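# Place both cartons flat on the low platform

## Task

Get both cartons lying flat on the low platform, neither resting on the other and neither sticking out past the platform's edges; they must stay there on their own without the robot holding them, and at the end the suction must be released and the tool moved away from them.

## Robot and tools

Robot: one arm with seven joints (waist, shoulder, upper arm roll, elbow, forearm roll, wrist pitch, wrist roll) ending in a vacuum suction tool. The reference point is the cup point, the centre of the suction cup's rim (36 mm across). The cup opens along the cup point's own +z axis. About 4 cm behind the rim the tool body and its camera stick out up to roughly 9 cm sideways, so leave room around the cup near walls or other objects.

Frames: results report poses in the scene frame. Its origin sits on the table surface under the arm's base, +z is up, and +y is to the left when facing along +x. Positions are in metres, orientation as a quaternion w,x,y,z, velocities in m/s and rad/s. The base can be slightly tilted, and the printed cup position may be a little off, more so when the arm reaches far.

execute_actions(actions): a list of actions run one after another. Each action is a table of 0 to 15 rows; each row lasts one control step (1/30 s), and if there are fewer than 15 rows the last row is repeated to fill 15 steps. A row is 7 numbers, each between -1 and 1: dx, dy, dz, rx, ry, rz, suction. The first six are an offset, not a pose: they are measured in the cup point's own axes from where the cup point was when that action began (for the first action of a call, the pose in the latest result of this scene). Every row in a table is relative to that same starting pose, not to the row before. Scale: 1.0 equals 0.6 m for dx, dy, dz and 180 degrees for the rotation vector rx, ry, rz. The seventh number turns suction on if above 0.01 and off if 0.01 or lower; it stays as last set. An empty list simply returns the current state and images.

Each control step, the commanded pose is trimmed to within 70 mm and 16 degrees of the measured cup pose, so big offsets need several actions; after an action ends, the arm continues at most to the last trimmed pose. Position is favoured over orientation if both cannot be met.

move(target, speed, blocking): drives the cup point along a straight line toward one target. target is a single 7-number row laid out like an execute_actions row: an offset in the cup point's axes, same scale, measured from the pose in the newest result of this scene that shows one; the suction value is applied at the start. speed is the top path speed in m/s, 0.002 to 0.5 (default 0.25); rotation may run up to twice that in rad/s. The path takes 0.5 to 10 s and is cut off at 10 s. It does not avoid obstacles, and the real cup point can trail, wander from the line, or exceed the speed, particularly with the arm near straight. Faster contact and aiming further past the surface both press harder. With blocking=false the call returns after 0.5 s while the arm keeps going; until a result shows the move has ended, further moves and actions are rejected, so use wait or stop. The extra line reads like move: done (at rest near target) or off_target, moving, held, fault, plus limits such as paced (pose clipped) or held (a check blocked some steps; the arm may then jump faster than speed), and the distance to target.

wait(seconds): 0 to 10 s, the arm keeps its last command; it returns early if a running move finishes. stop(): brakes a running move; it needs braking distance, and suction is unaffected. zoom_image(camera, region): camera is cam_head_left or cam_head_right (504x504) or cam_wrist (616x616); region is [x0, y0, x1, y1] in pixels from the top-left, at most 504 by 504. finished_scene(scene): ends the current scene, given its number; this is final, so the goal must already hold stably.

Result lines: the state with pose and velocities; step readings of end_effector_position for action calls, with HELD where a step was held back; Hand target, the pose the controller is currently heading for; pose unreachable, when the clearance check (which treats the mount under the base as part of the arm) altered or blocked a command; suction_measured, the vacuum level (about 0 with no seal, 0.83 or more on an airtight surface, lower with leaks); part_present, which goes to 1 at 0.50 and back to 0 below 0.45; MOTOR HOT from 65 °C, and OVER-TEMPERATURE FAULT at 80 °C, when the brakes lock until motors cool.

Picking and placing: switch suction on and press the cup flat onto a smooth, flat part of a carton so the whole rim touches; avoid holes, seams and carton edges. Under vacuum the cup shortens, so the carton hangs up to about 12 mm nearer the tool, and suction can lift a resting object. To release, set the carton down on the platform first, then switch suction off, and rise more than 15 mm before assuming contact is gone. If the cup seals to the table it pins the tool; turn suction off.

Avoid: pressing hard, since a joint reaching its load limit (waist and shoulder 45.5, upper arm roll, elbow and forearm roll 27.3, wrist pitch and roll 18.2 N m) stops the arm, backs it off, freezes it 10 s and drops the rest of the call. Avoid dropping or slamming cartons, hitting things fast, knocking anything off the table, and holding loads for long, which heats motors. Loose objects may occasionally get a small push, so check placement before finishing. Joint ranges in rad: waist and all roll joints -6.283 to 6.283, shoulder -2.059 to 2.094, elbow -0.192 to 3.927, wrist pitch -1.693 to 3.142.

Each tool is called after "Emit:" by a JSON object that holds its "api" and its "payload", one argument or row to a line.

## Session

Emit:
{"api": "execute_actions", "payload": {
  "actions": []
}}

Scene clock: 0.00 s.
end_effector_position=(+0.3993, +0.0200, +0.2753) suction_measured=0.00 part_present=0 end_effector_quat_wxyz=(-0.002, -0.025, +1.000, -0.001) end_effector_velocity=(-0.000, +0.001, -0.000) end_effector_angular_velocity=(+0.001, -0.000, +0.002)
Joint positions: [ 0.003 -0.248  0.003  0.922 -0.001  1.173  2.356]
Joint velocities: [ 0.001 -0.     0.001 -0.002  0.001 -0.002 -0.001]
Hand target: +0.399, +0.020, +0.275; -0.002, -0.025, +1.000, -0.001

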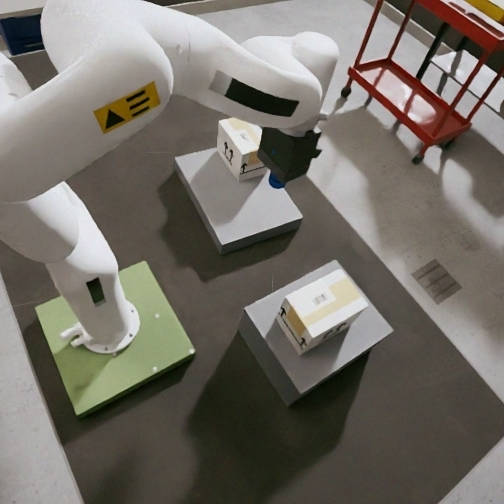

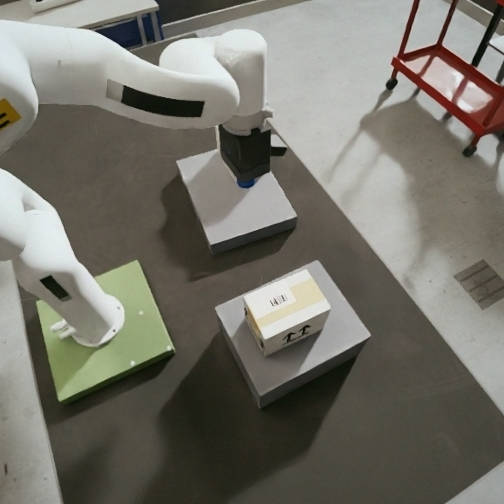

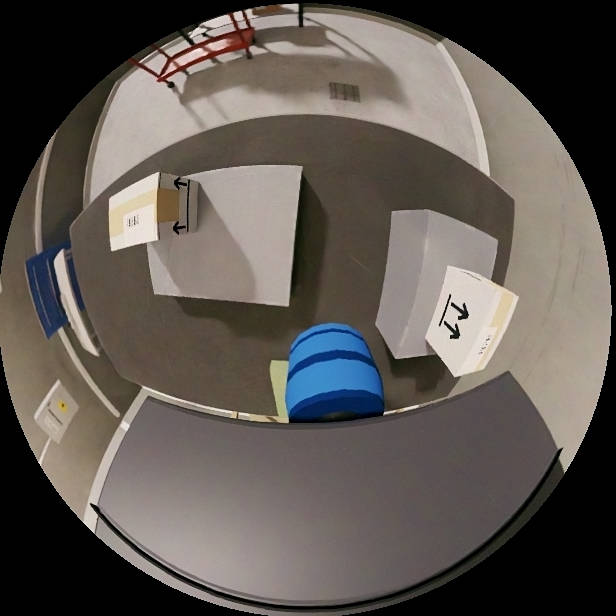

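Emit:
{"api": "move", "payload": {
  "target": [-0.1,0.4,-0.15,0,0,0,0]
}}

Scene clock: 3.10 s.
end_effector_position=(+0.4474, +0.2621, +0.3648) suction_measured=0.00 part_present=0 end_effector_quat_wxyz=(-0.001, -0.025, +1.000, -0.001) end_effector_velocity=(+0.001, +0.002, +0.001) end_effector_angular_velocity=(-0.003, +0.001, +0.002)
Joint positions: [ 0.231  0.151  0.282  1.614 -0.042  1.472  2.866]
Joint velocities: [ 0.005  0.011  0.002  0.018 -0.005  0.01   0.004]
Hand target: +0.447, +0.263, +0.365; -0.001, -0.025, +1.000, -0.001
Off the commanded pose: 0.001 m, 0 deg.
move: done

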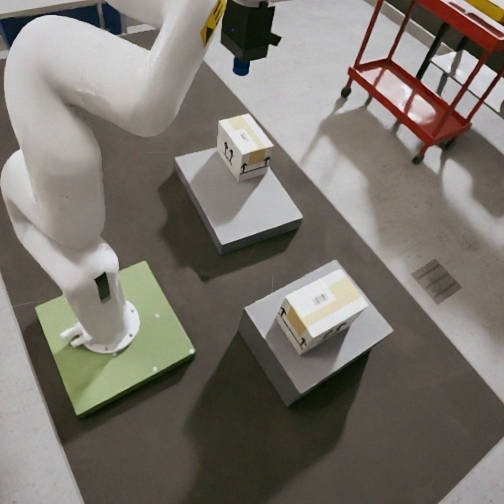

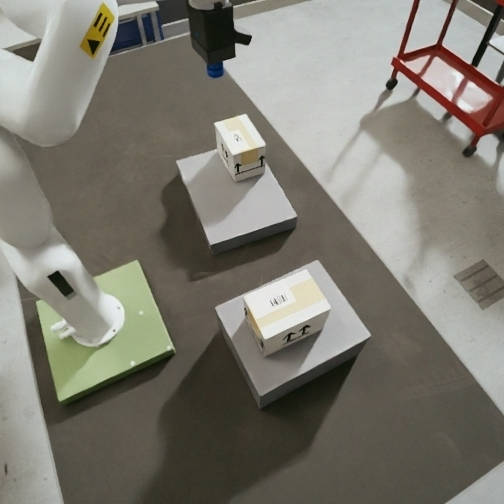

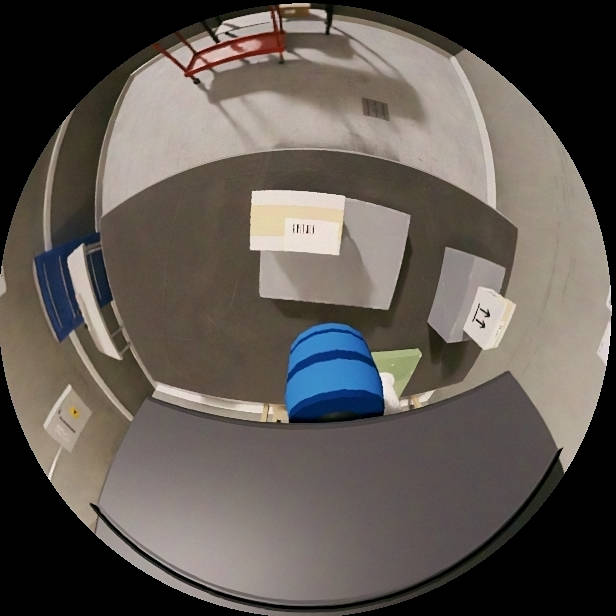

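Emit:
{"api": "move", "payload": {
  "target": [-0.17,0.15,0.1,0,0,0,0]
}}

Emit:
{"api": "zoom_image", "payload": {
  "camera": "cam_wrist",
  "region": [200,150,500,400]
}}

Emit:
{"api": "zoom_image", "payload": {
  "camera": "cam_head_right",
  "region": [150,60,390,420]
}}

Scene clock: 8.27 s.
end_effector_position=(+0.5448, +0.3563, +0.3047) suction_measured=0.00 part_present=0 end_effector_quat_wxyz=(-0.000, -0.024, +1.000, -0.000) end_effector_velocity=(+0.001, +0.002, -0.001) end_effector_angular_velocity=(-0.010, +0.016, +0.002)
Joint positions: [ 0.397  0.732  0.286  2.294 -0.189  1.582  2.962]
Joint velocities: [ 0.019  0.055 -0.005  0.096 -0.006  0.059 -0.005]
Hand target: +0.545, +0.357, +0.305; -0.001, -0.024, +1.000, -0.001
Off the commanded pose: 0.001 m, 0 deg.
move: done

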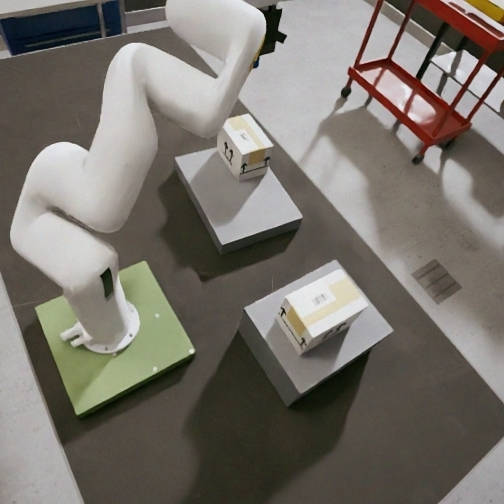

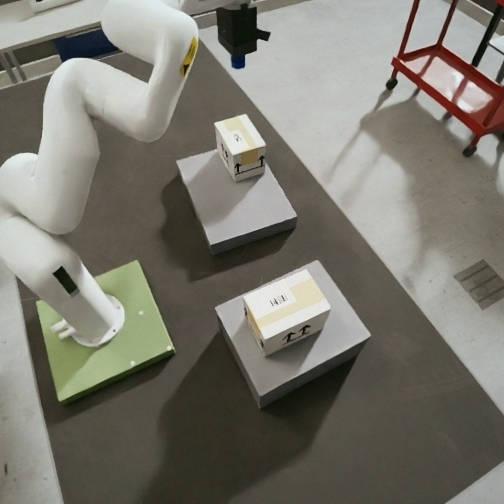

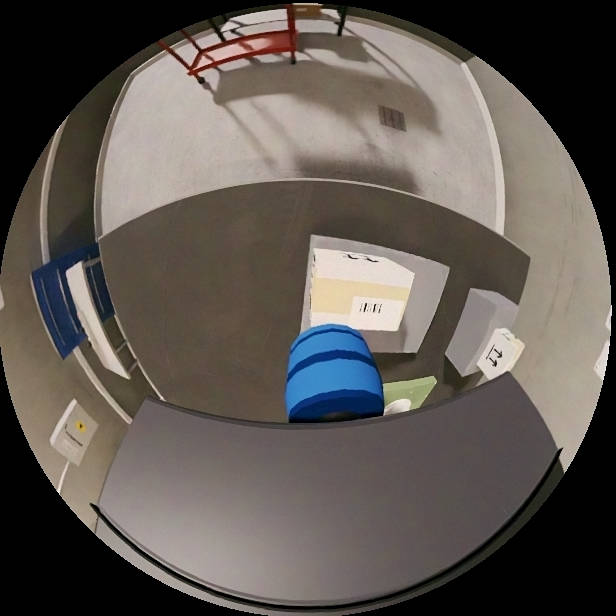

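Region (200, 150, 500, 400) of cam_wrist's 616x616 image, scaled by 1.680, with more detail than that image has.

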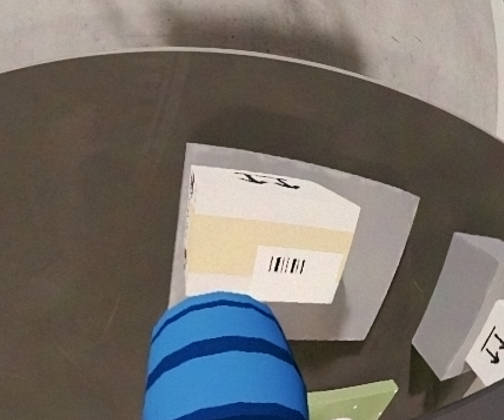

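Region (150, 60, 390, 420) of cam_head_right's 504x504 image, scaled by 1.400, with more detail than that image has.

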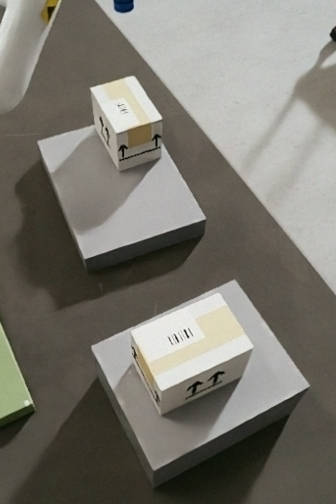

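Emit:
{"api": "move", "payload": {
  "target": [0.35,-0.92,-0.12,0,0,0,0]
}}

Scene clock: 12.90 s.
end_effector_position=(+0.3618, -0.2042, +0.3763) suction_measured=0.00 part_present=0 end_effector_quat_wxyz=(-0.001, -0.025, +1.000, +0.000) end_effector_velocity=(-0.000, -0.002, +0.001) end_effector_angular_velocity=(+0.001, -0.001, -0.003)
Joint positions: [-0.289 -0.215 -0.237  1.248 -0.05   1.459  1.836]
Joint velocities: [-0.002  0.002 -0.003  0.004  0.001  0.002 -0.003]
Hand target: +0.362, -0.205, +0.376; -0.001, -0.025, +1.000, +0.000
Off the commanded pose: 0.001 m, 0 deg.
move: done

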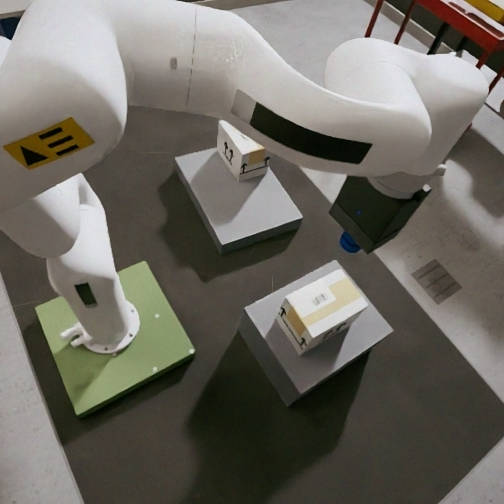

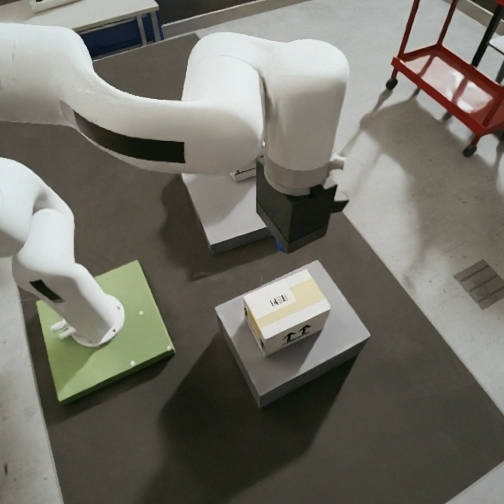

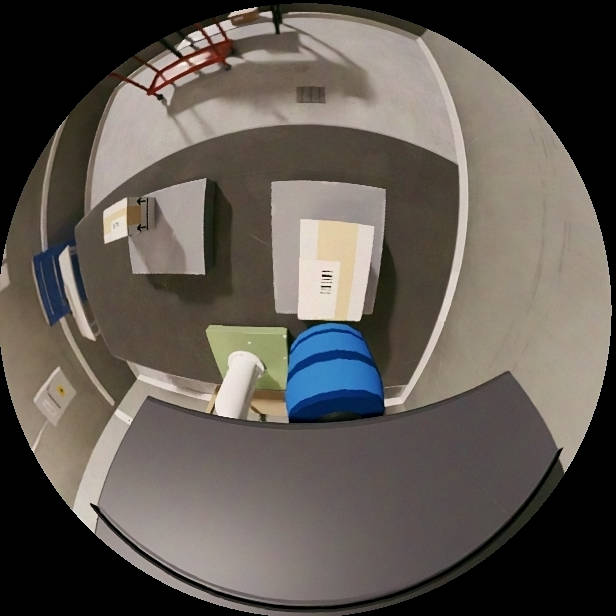

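Emit:
{"api": "move", "payload": {
  "target": [0,-0.035,0.15,0,0,0,0],
  "speed": 0.12
}}

Scene clock: 15.47 s.
end_effector_position=(+0.3632, -0.2251, +0.2868) suction_measured=0.00 part_present=0 end_effector_quat_wxyz=(-0.001, -0.025, +1.000, +0.000) end_effector_velocity=(+0.001, -0.001, -0.003) end_effector_angular_velocity=(+0.001, -0.002, -0.002)
Joint positions: [-0.309 -0.169 -0.273  1.037 -0.048  1.202  1.79 ]
Joint velocities: [-0.002  0.004 -0.001 -0.004  0.002 -0.009 -0.002]
Hand target: +0.363, -0.225, +0.286; -0.001, -0.025, +1.000, +0.000
Off the commanded pose: 0.001 m, 0 deg.
move: done

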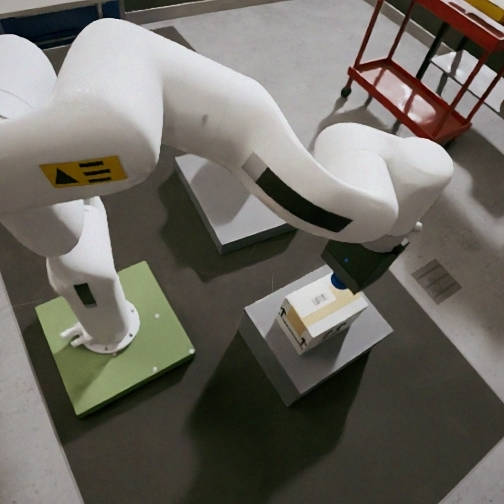

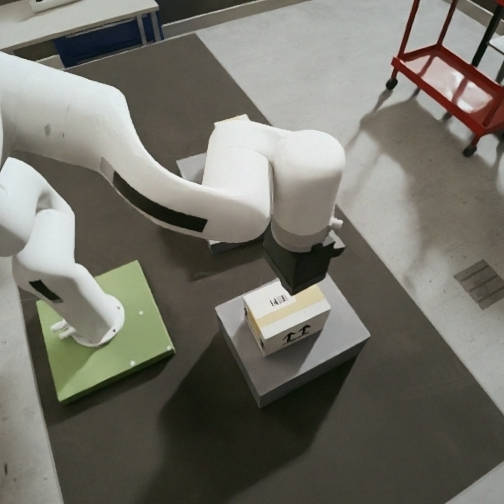

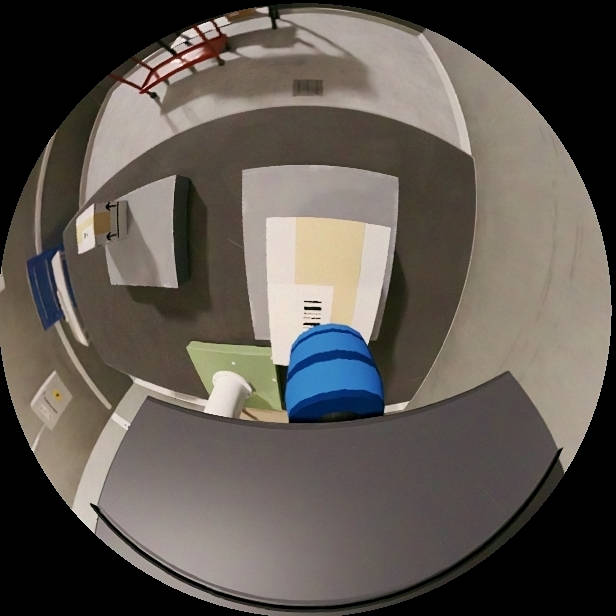

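Emit:
{"api": "move", "payload": {
  "target": [0,0,0.085,0,0,0,0],
  "speed": 0.05
}}

Scene clock: 18.27 s.
end_effector_position=(+0.3634, -0.2251, +0.2361) suction_measured=0.00 part_present=0 end_effector_quat_wxyz=(-0.000, -0.025, +1.000, +0.000) end_effector_velocity=(+0.000, -0.001, -0.002) end_effector_angular_velocity=(-0.002, -0.002, +0.001)
Joint positions: [-0.31  -0.129 -0.28   0.929 -0.04   1.054  1.782]
Joint velocities: [-0.001  0.002 -0.    -0.004 -0.001 -0.008 -0.002]
Hand target: +0.363, -0.225, +0.236; -0.001, -0.025, +1.000, +0.000
Off the commanded pose: 0.000 m, 0 deg.
move: done

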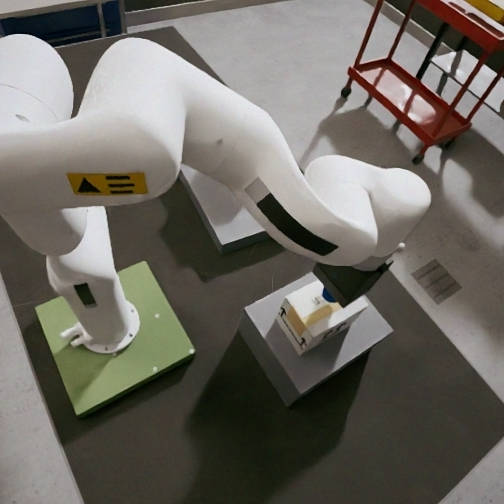

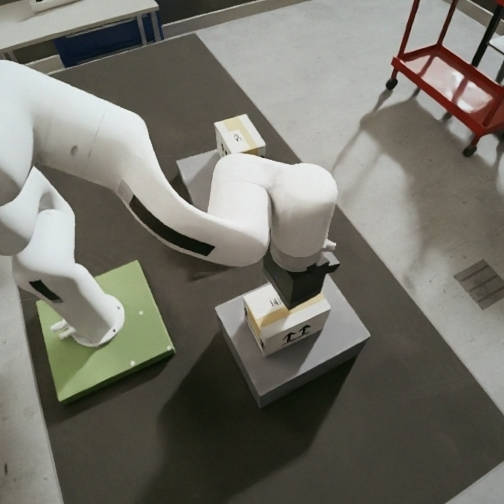

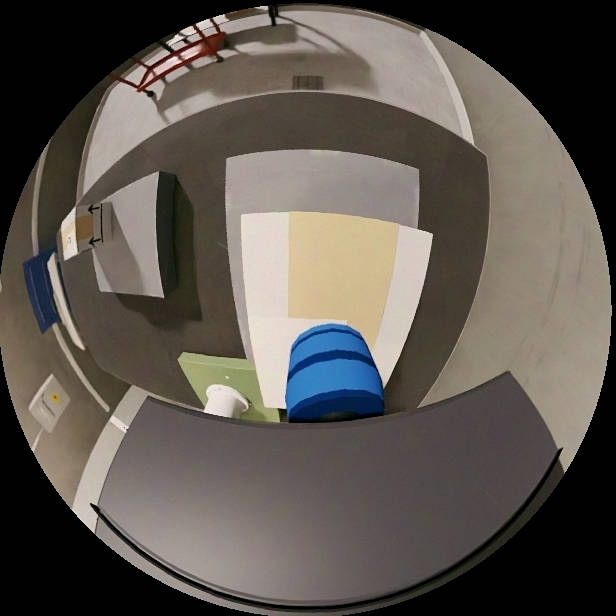

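Emit:
{"api": "move", "payload": {
  "target": [0,0,0.03,0,0,0,1],
  "speed": 0.015
}}

Scene clock: 21.47 s.
end_effector_position=(+0.3631, -0.2250, +0.2180) suction_measured=0.93 part_present=1 end_effector_quat_wxyz=(-0.001, -0.025, +1.000, +0.000) end_effector_velocity=(+0.007, +0.001, +0.004) end_effector_angular_velocity=(-0.011, -0.012, +0.015)
Joint positions: [-0.31  -0.109 -0.282  0.896 -0.035  1.002  1.778]
Joint velocities: [ 0.005  0.001  0.007  0.008 -0.003 -0.008 -0.002]
Hand target: +0.363, -0.225, +0.218; -0.000, -0.025, +1.000, +0.000
Off the commanded pose: 0.000 m, 0 deg.
move: done

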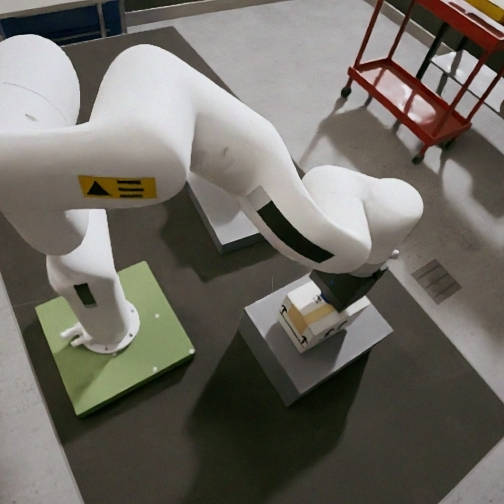

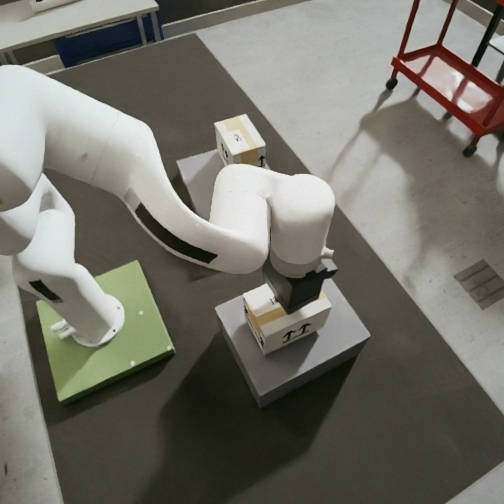

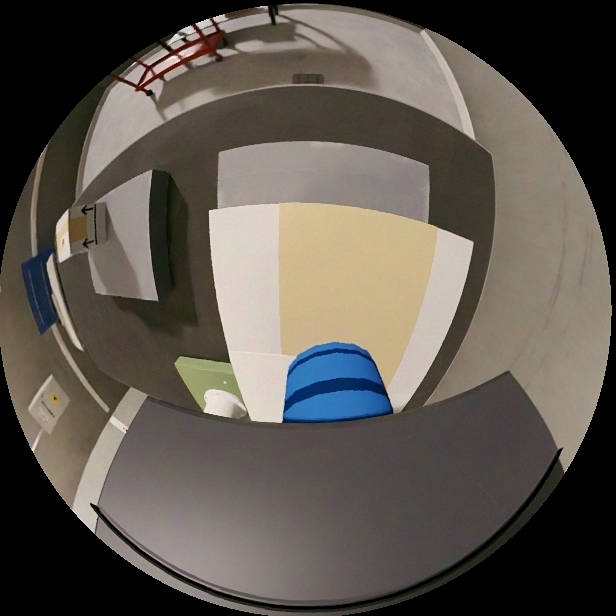

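Emit:
{"api": "move", "payload": {
  "target": [0,0,-0.06,0,0,0,1],
  "speed": 0.06
}}

Emit:
{"api": "move", "payload": {
  "target": [-0.172,0.593,0,0,0,0,1],
  "speed": 0.15
}}

Emit:
{"api": "move", "payload": {
  "target": [0,0,0.14,0,0,0,1],
  "speed": 0.06
}}

Scene clock: 25.67 s.
end_effector_position=(+0.3629, -0.2249, +0.2535) suction_measured=1.00 part_present=1 end_effector_quat_wxyz=(-0.001, -0.025, +1.000, +0.000) end_effector_velocity=(-0.000, +0.000, +0.003) end_effector_angular_velocity=(-0.001, +0.002, +0.001)
Joint positions: [-0.31  -0.146 -0.277  0.964 -0.044  1.107  1.786]
Joint velocities: [-0.    -0.002  0.001  0.007 -0.002  0.01   0.001]
Hand target: +0.363, -0.225, +0.254; -0.001, -0.025, +1.000, +0.000
Off the commanded pose: 0.001 m, 0 deg.
move: done

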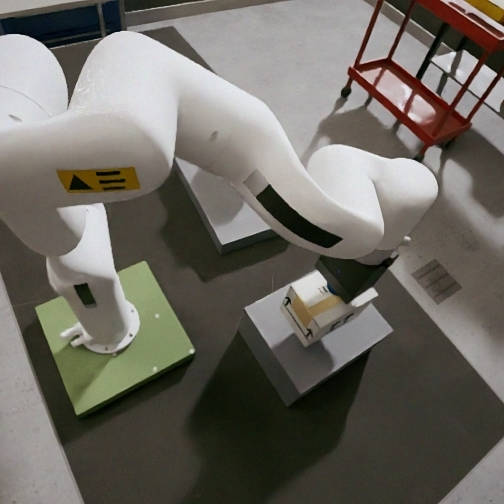

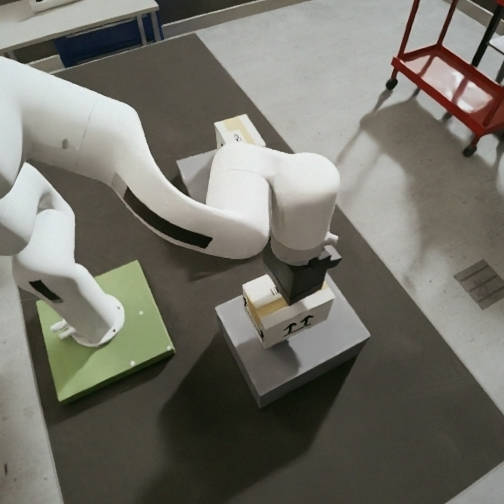

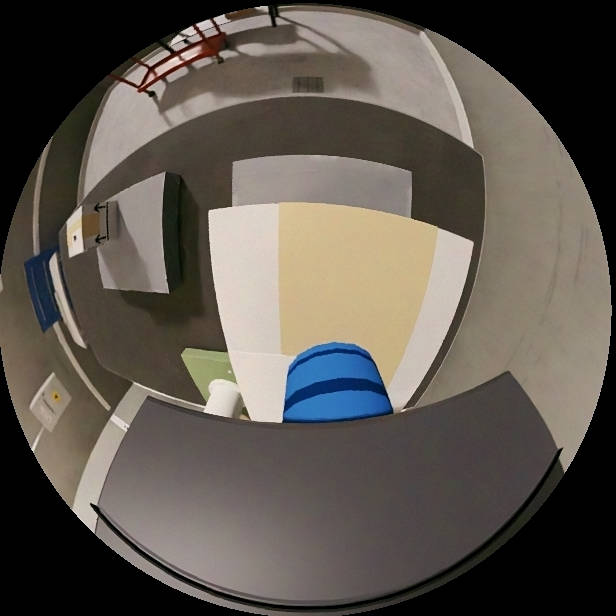

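Scene clock: 28.63 s.
end_effector_position=(+0.4484, +0.1349, +0.2539) suction_measured=1.00 part_present=1 end_effector_quat_wxyz=(-0.001, -0.025, +1.000, -0.000) end_effector_velocity=(+0.000, +0.006, -0.000) end_effector_angular_velocity=(-0.001, +0.000, +0.007)
Joint positions: [ 0.045 -0.007  0.201  1.111  0.002  1.119  2.596]
Joint velocities: [ 0.005  0.006  0.007  0.007 -0.002  0.001  0.007]
Hand target: +0.448, +0.135, +0.254; -0.001, -0.025, +1.000, -0.000
Off the commanded pose: 0.001 m, 0 deg.
move: done

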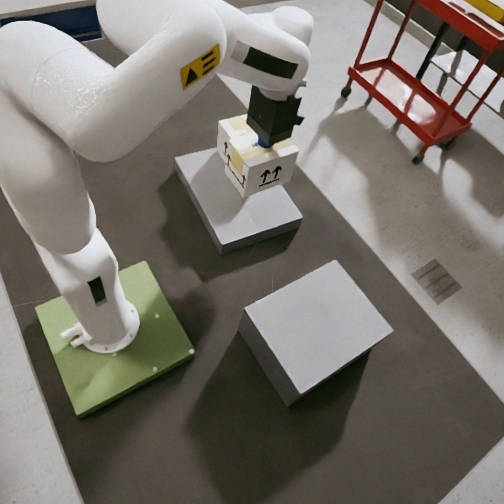

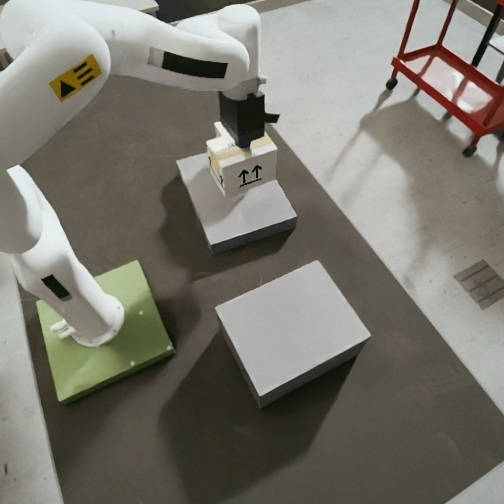

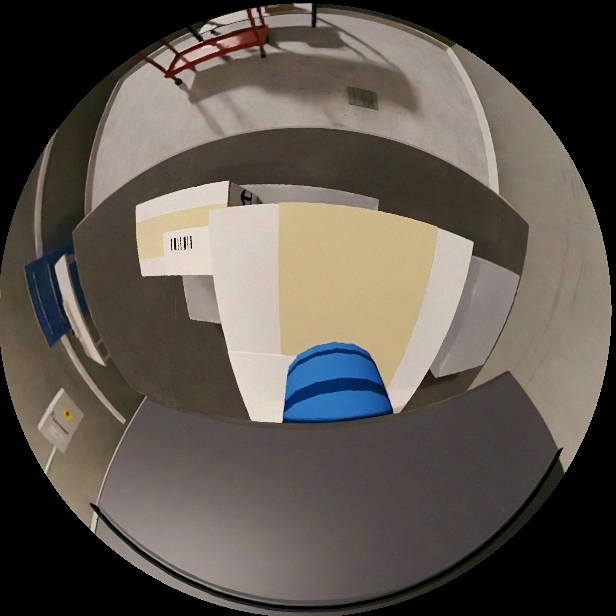

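Scene clock: 30.40 s.
end_effector_position=(+0.4487, +0.1351, +0.1704) suction_measured=1.00 part_present=1 end_effector_quat_wxyz=(-0.000, -0.025, +1.000, -0.000) end_effector_velocity=(+0.001, -0.000, -0.003) end_effector_angular_velocity=(-0.000, -0.001, +0.000)
Joint positions: [ 0.048  0.092  0.202  0.973 -0.023  0.884  2.615]
Joint velocities: [ 0.     0.005 -0.001 -0.003 -0.002 -0.008  0.001]
Hand target: +0.449, +0.135, +0.170; -0.001, -0.025, +1.000, -0.000
Off the commanded pose: 0.001 m, 0 deg.
move: done

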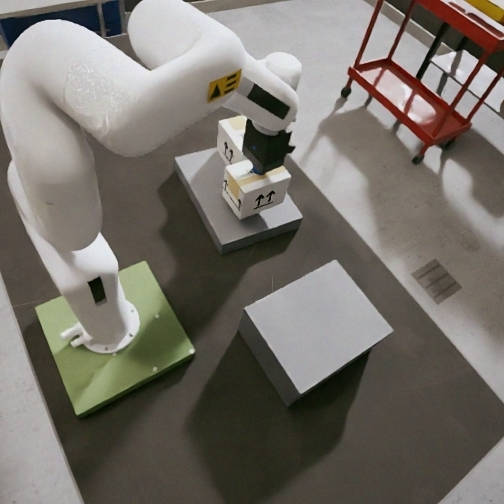

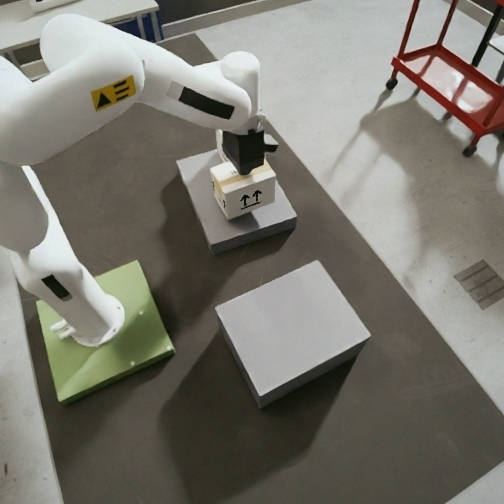

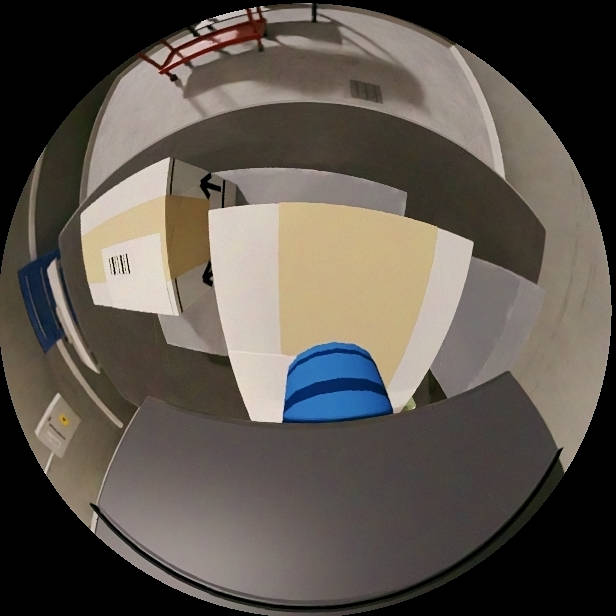

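Emit:
{"api": "move", "payload": {
  "target": [0,0,0.055,0,0,0,1],
  "speed": 0.02
}}

Emit:
{"api": "zoom_image", "payload": {
  "camera": "cam_head_left",
  "region": [160,100,320,260]
}}

Scene clock: 34.10 s.
end_effector_position=(+0.4488, +0.1352, +0.1376) suction_measured=1.00 part_present=1 end_effector_quat_wxyz=(-0.000, -0.025, +1.000, +0.000) end_effector_velocity=(+0.001, +0.000, -0.001) end_effector_angular_velocity=(+0.001, -0.004, -0.001)
Joint positions: [ 0.051  0.149  0.2    0.938 -0.04   0.792  2.627]
Joint velocities: [ 0.001  0.003 -0.001  0.    -0.002 -0.006  0.002]
Hand target: +0.449, +0.135, +0.137; -0.000, -0.025, +1.000, +0.000
Off the commanded pose: 0.000 m, 0 deg.
move: done

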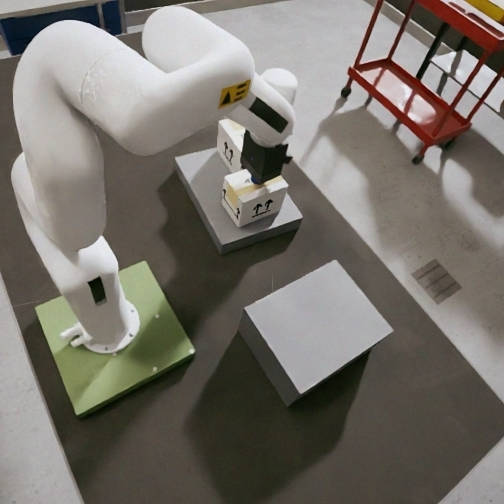

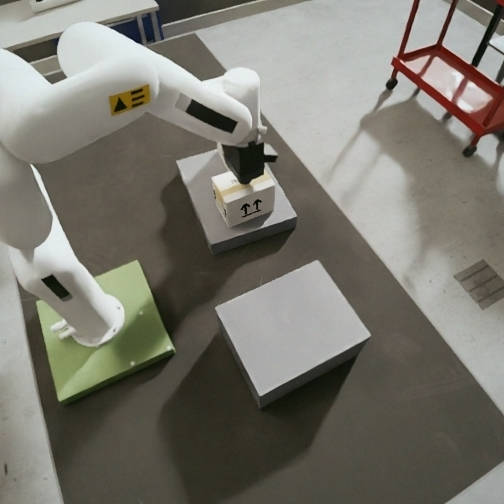

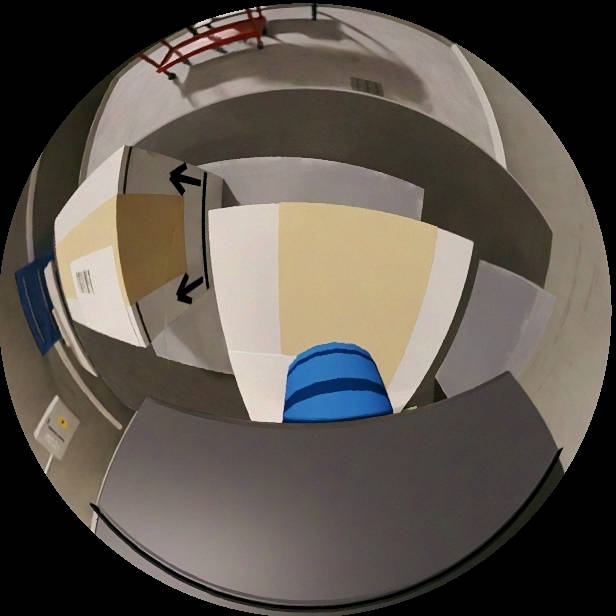

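Region (160, 100, 320, 260) of cam_head_left's 504x504 image, scaled by 3.150, with more detail than that image has.

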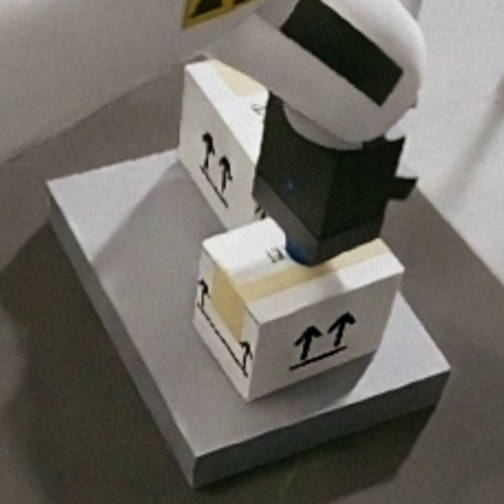

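Emit:
{"api": "move", "payload": {
  "target": [0,0,0.025,0,0,0,1],
  "speed": 0.01
}}

Scene clock: 36.93 s.
end_effector_position=(+0.4556, +0.1368, +0.1339) suction_measured=1.00 part_present=1 end_effector_quat_wxyz=(+0.012, -0.025, +1.000, +0.002) end_effector_velocity=(+0.002, -0.000, +0.001) end_effector_angular_velocity=(+0.002, -0.006, -0.005)
Joint positions: [ 0.053  0.161  0.198  0.935 -0.049  0.752  2.633]
Joint velocities: [ 0.001 -0.    -0.003  0.001  0.    -0.006  0.003]
Hand target: +0.449, +0.135, +0.123; -0.000, -0.025, +1.000, +0.000
Off the commanded pose: 0.013 m, 1 deg.
move: off_target

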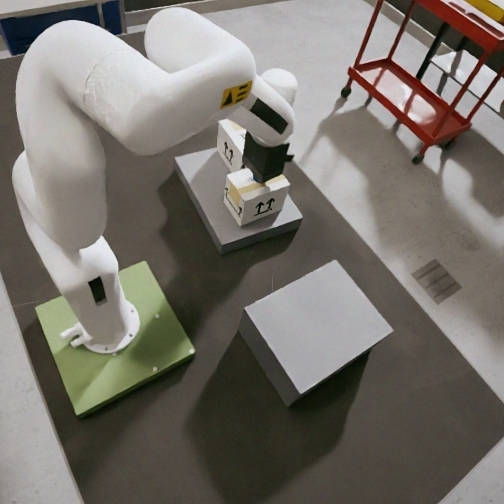

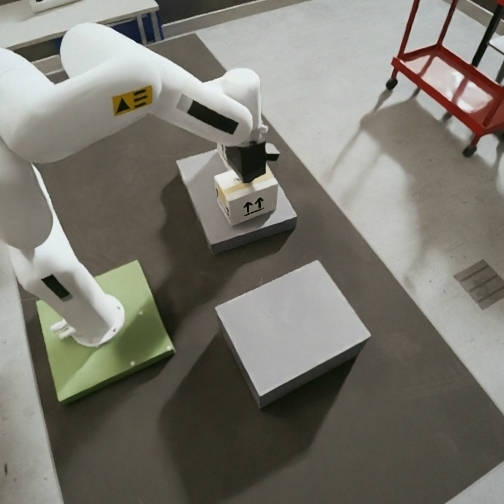

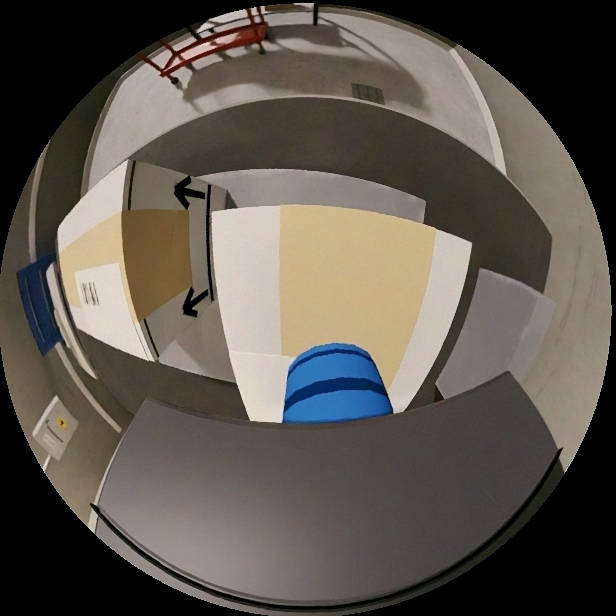

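Emit:
{"api": "execute_actions", "payload": {
  "actions": [
    [[0,0,-0.003,0,0,0,0]]
  ]
}}

Emit:
{"api": "move", "payload": {
  "target": [0,0,-0.2,0,0,0,0],
  "speed": 0.15
}}

Scene clock: 38.90 s.
end_effector_position=(+0.4559, +0.1368, +0.1355) suction_measured=0.00 part_present=0 end_effector_quat_wxyz=(+0.012, -0.025, +1.000, +0.002) end_effector_velocity=(-0.001, -0.001, -0.001) end_effector_angular_velocity=(-0.001, +0.004, -0.002)
Joint positions: [ 0.053  0.158  0.197  0.936 -0.047  0.755  2.633]
Joint velocities: [ 0.001  0.    -0.002 -0.     0.     0.004 -0.   ]
Hand target: +0.456, +0.137, +0.136; +0.012, -0.025, +1.000, +0.002
Off the commanded pose: 0.000 m, 0 deg.
Step readings (end_effector_position):
0: (+0.4558, +0.1368, +0.1339)
1: (+0.4559, +0.1368, +0.1341)
2: (+0.4561, +0.1368, +0.1348)
4: (+0.4561, +0.1368, +0.1353)
8: (+0.4560, +0.1368, +0.1354)
15: end_effector_position above

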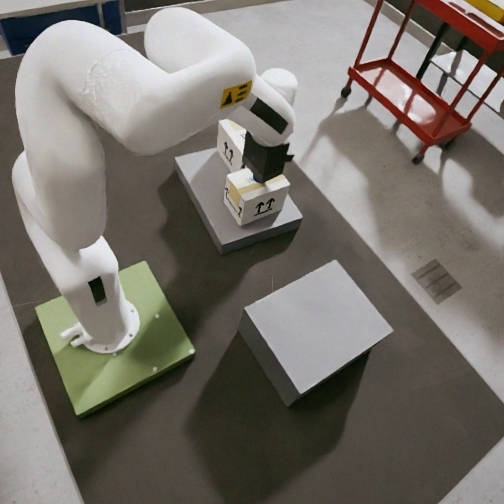

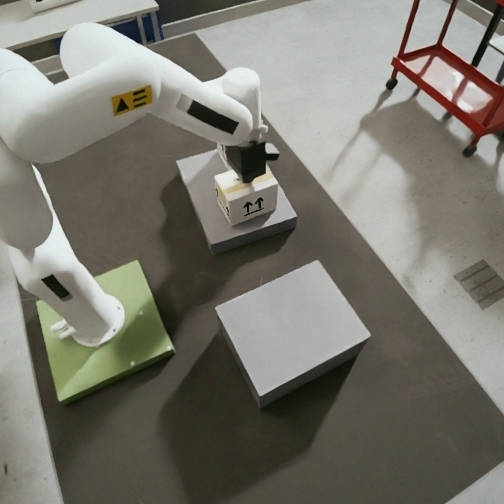

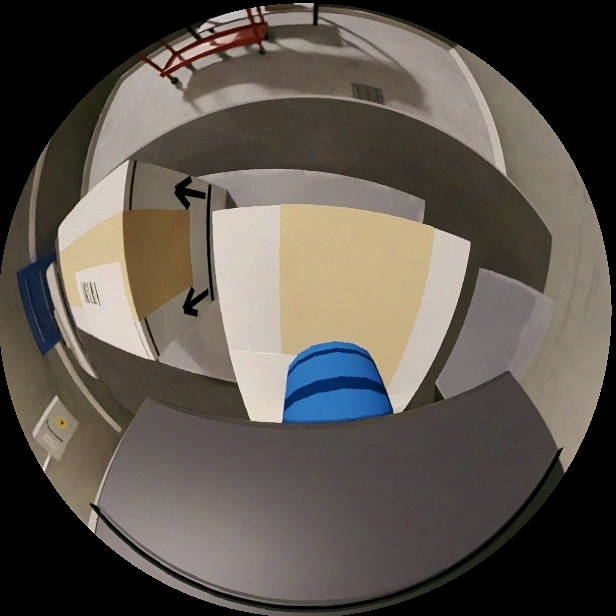

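Scene clock: 40.20 s.
end_effector_position=(+0.4524, +0.1359, +0.2549) suction_measured=0.00 part_present=0 end_effector_quat_wxyz=(+0.012, -0.025, +1.000, +0.002) end_effector_velocity=(+0.001, +0.001, +0.004) end_effector_angular_velocity=(+0.002, -0.003, -0.000)
Joint positions: [ 0.047 -0.015  0.2    1.099  0.001  1.088  2.597]
Joint velocities: [-0.001 -0.004  0.001  0.007  0.002  0.007 -0.001]
Hand target: +0.453, +0.136, +0.255; +0.013, -0.025, +1.000, +0.002
Off the commanded pose: 0.001 m, 0 deg.
move: done

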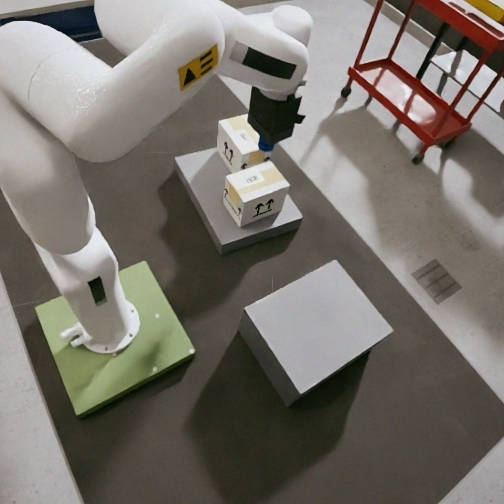

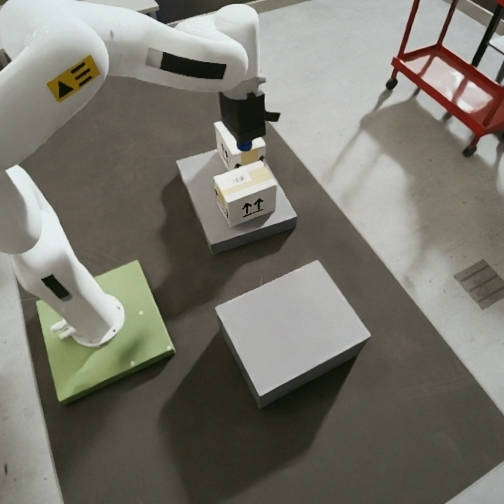

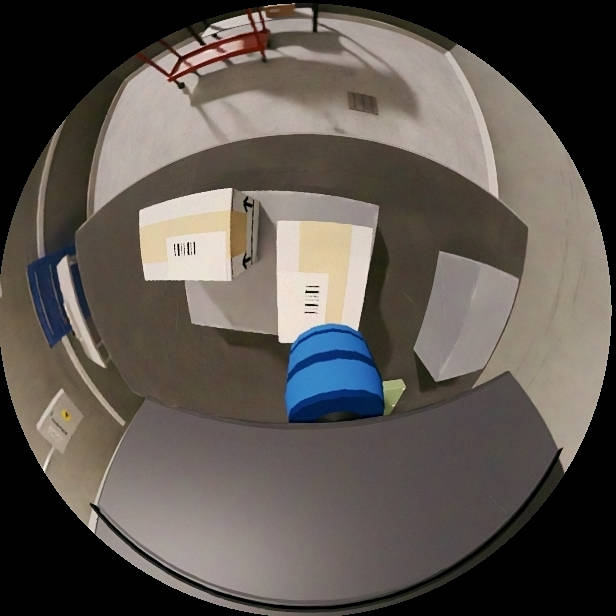

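Emit:
{"api": "finished_scene", "payload": {
  "scene": 1
}}

The scene is finished: the task was done.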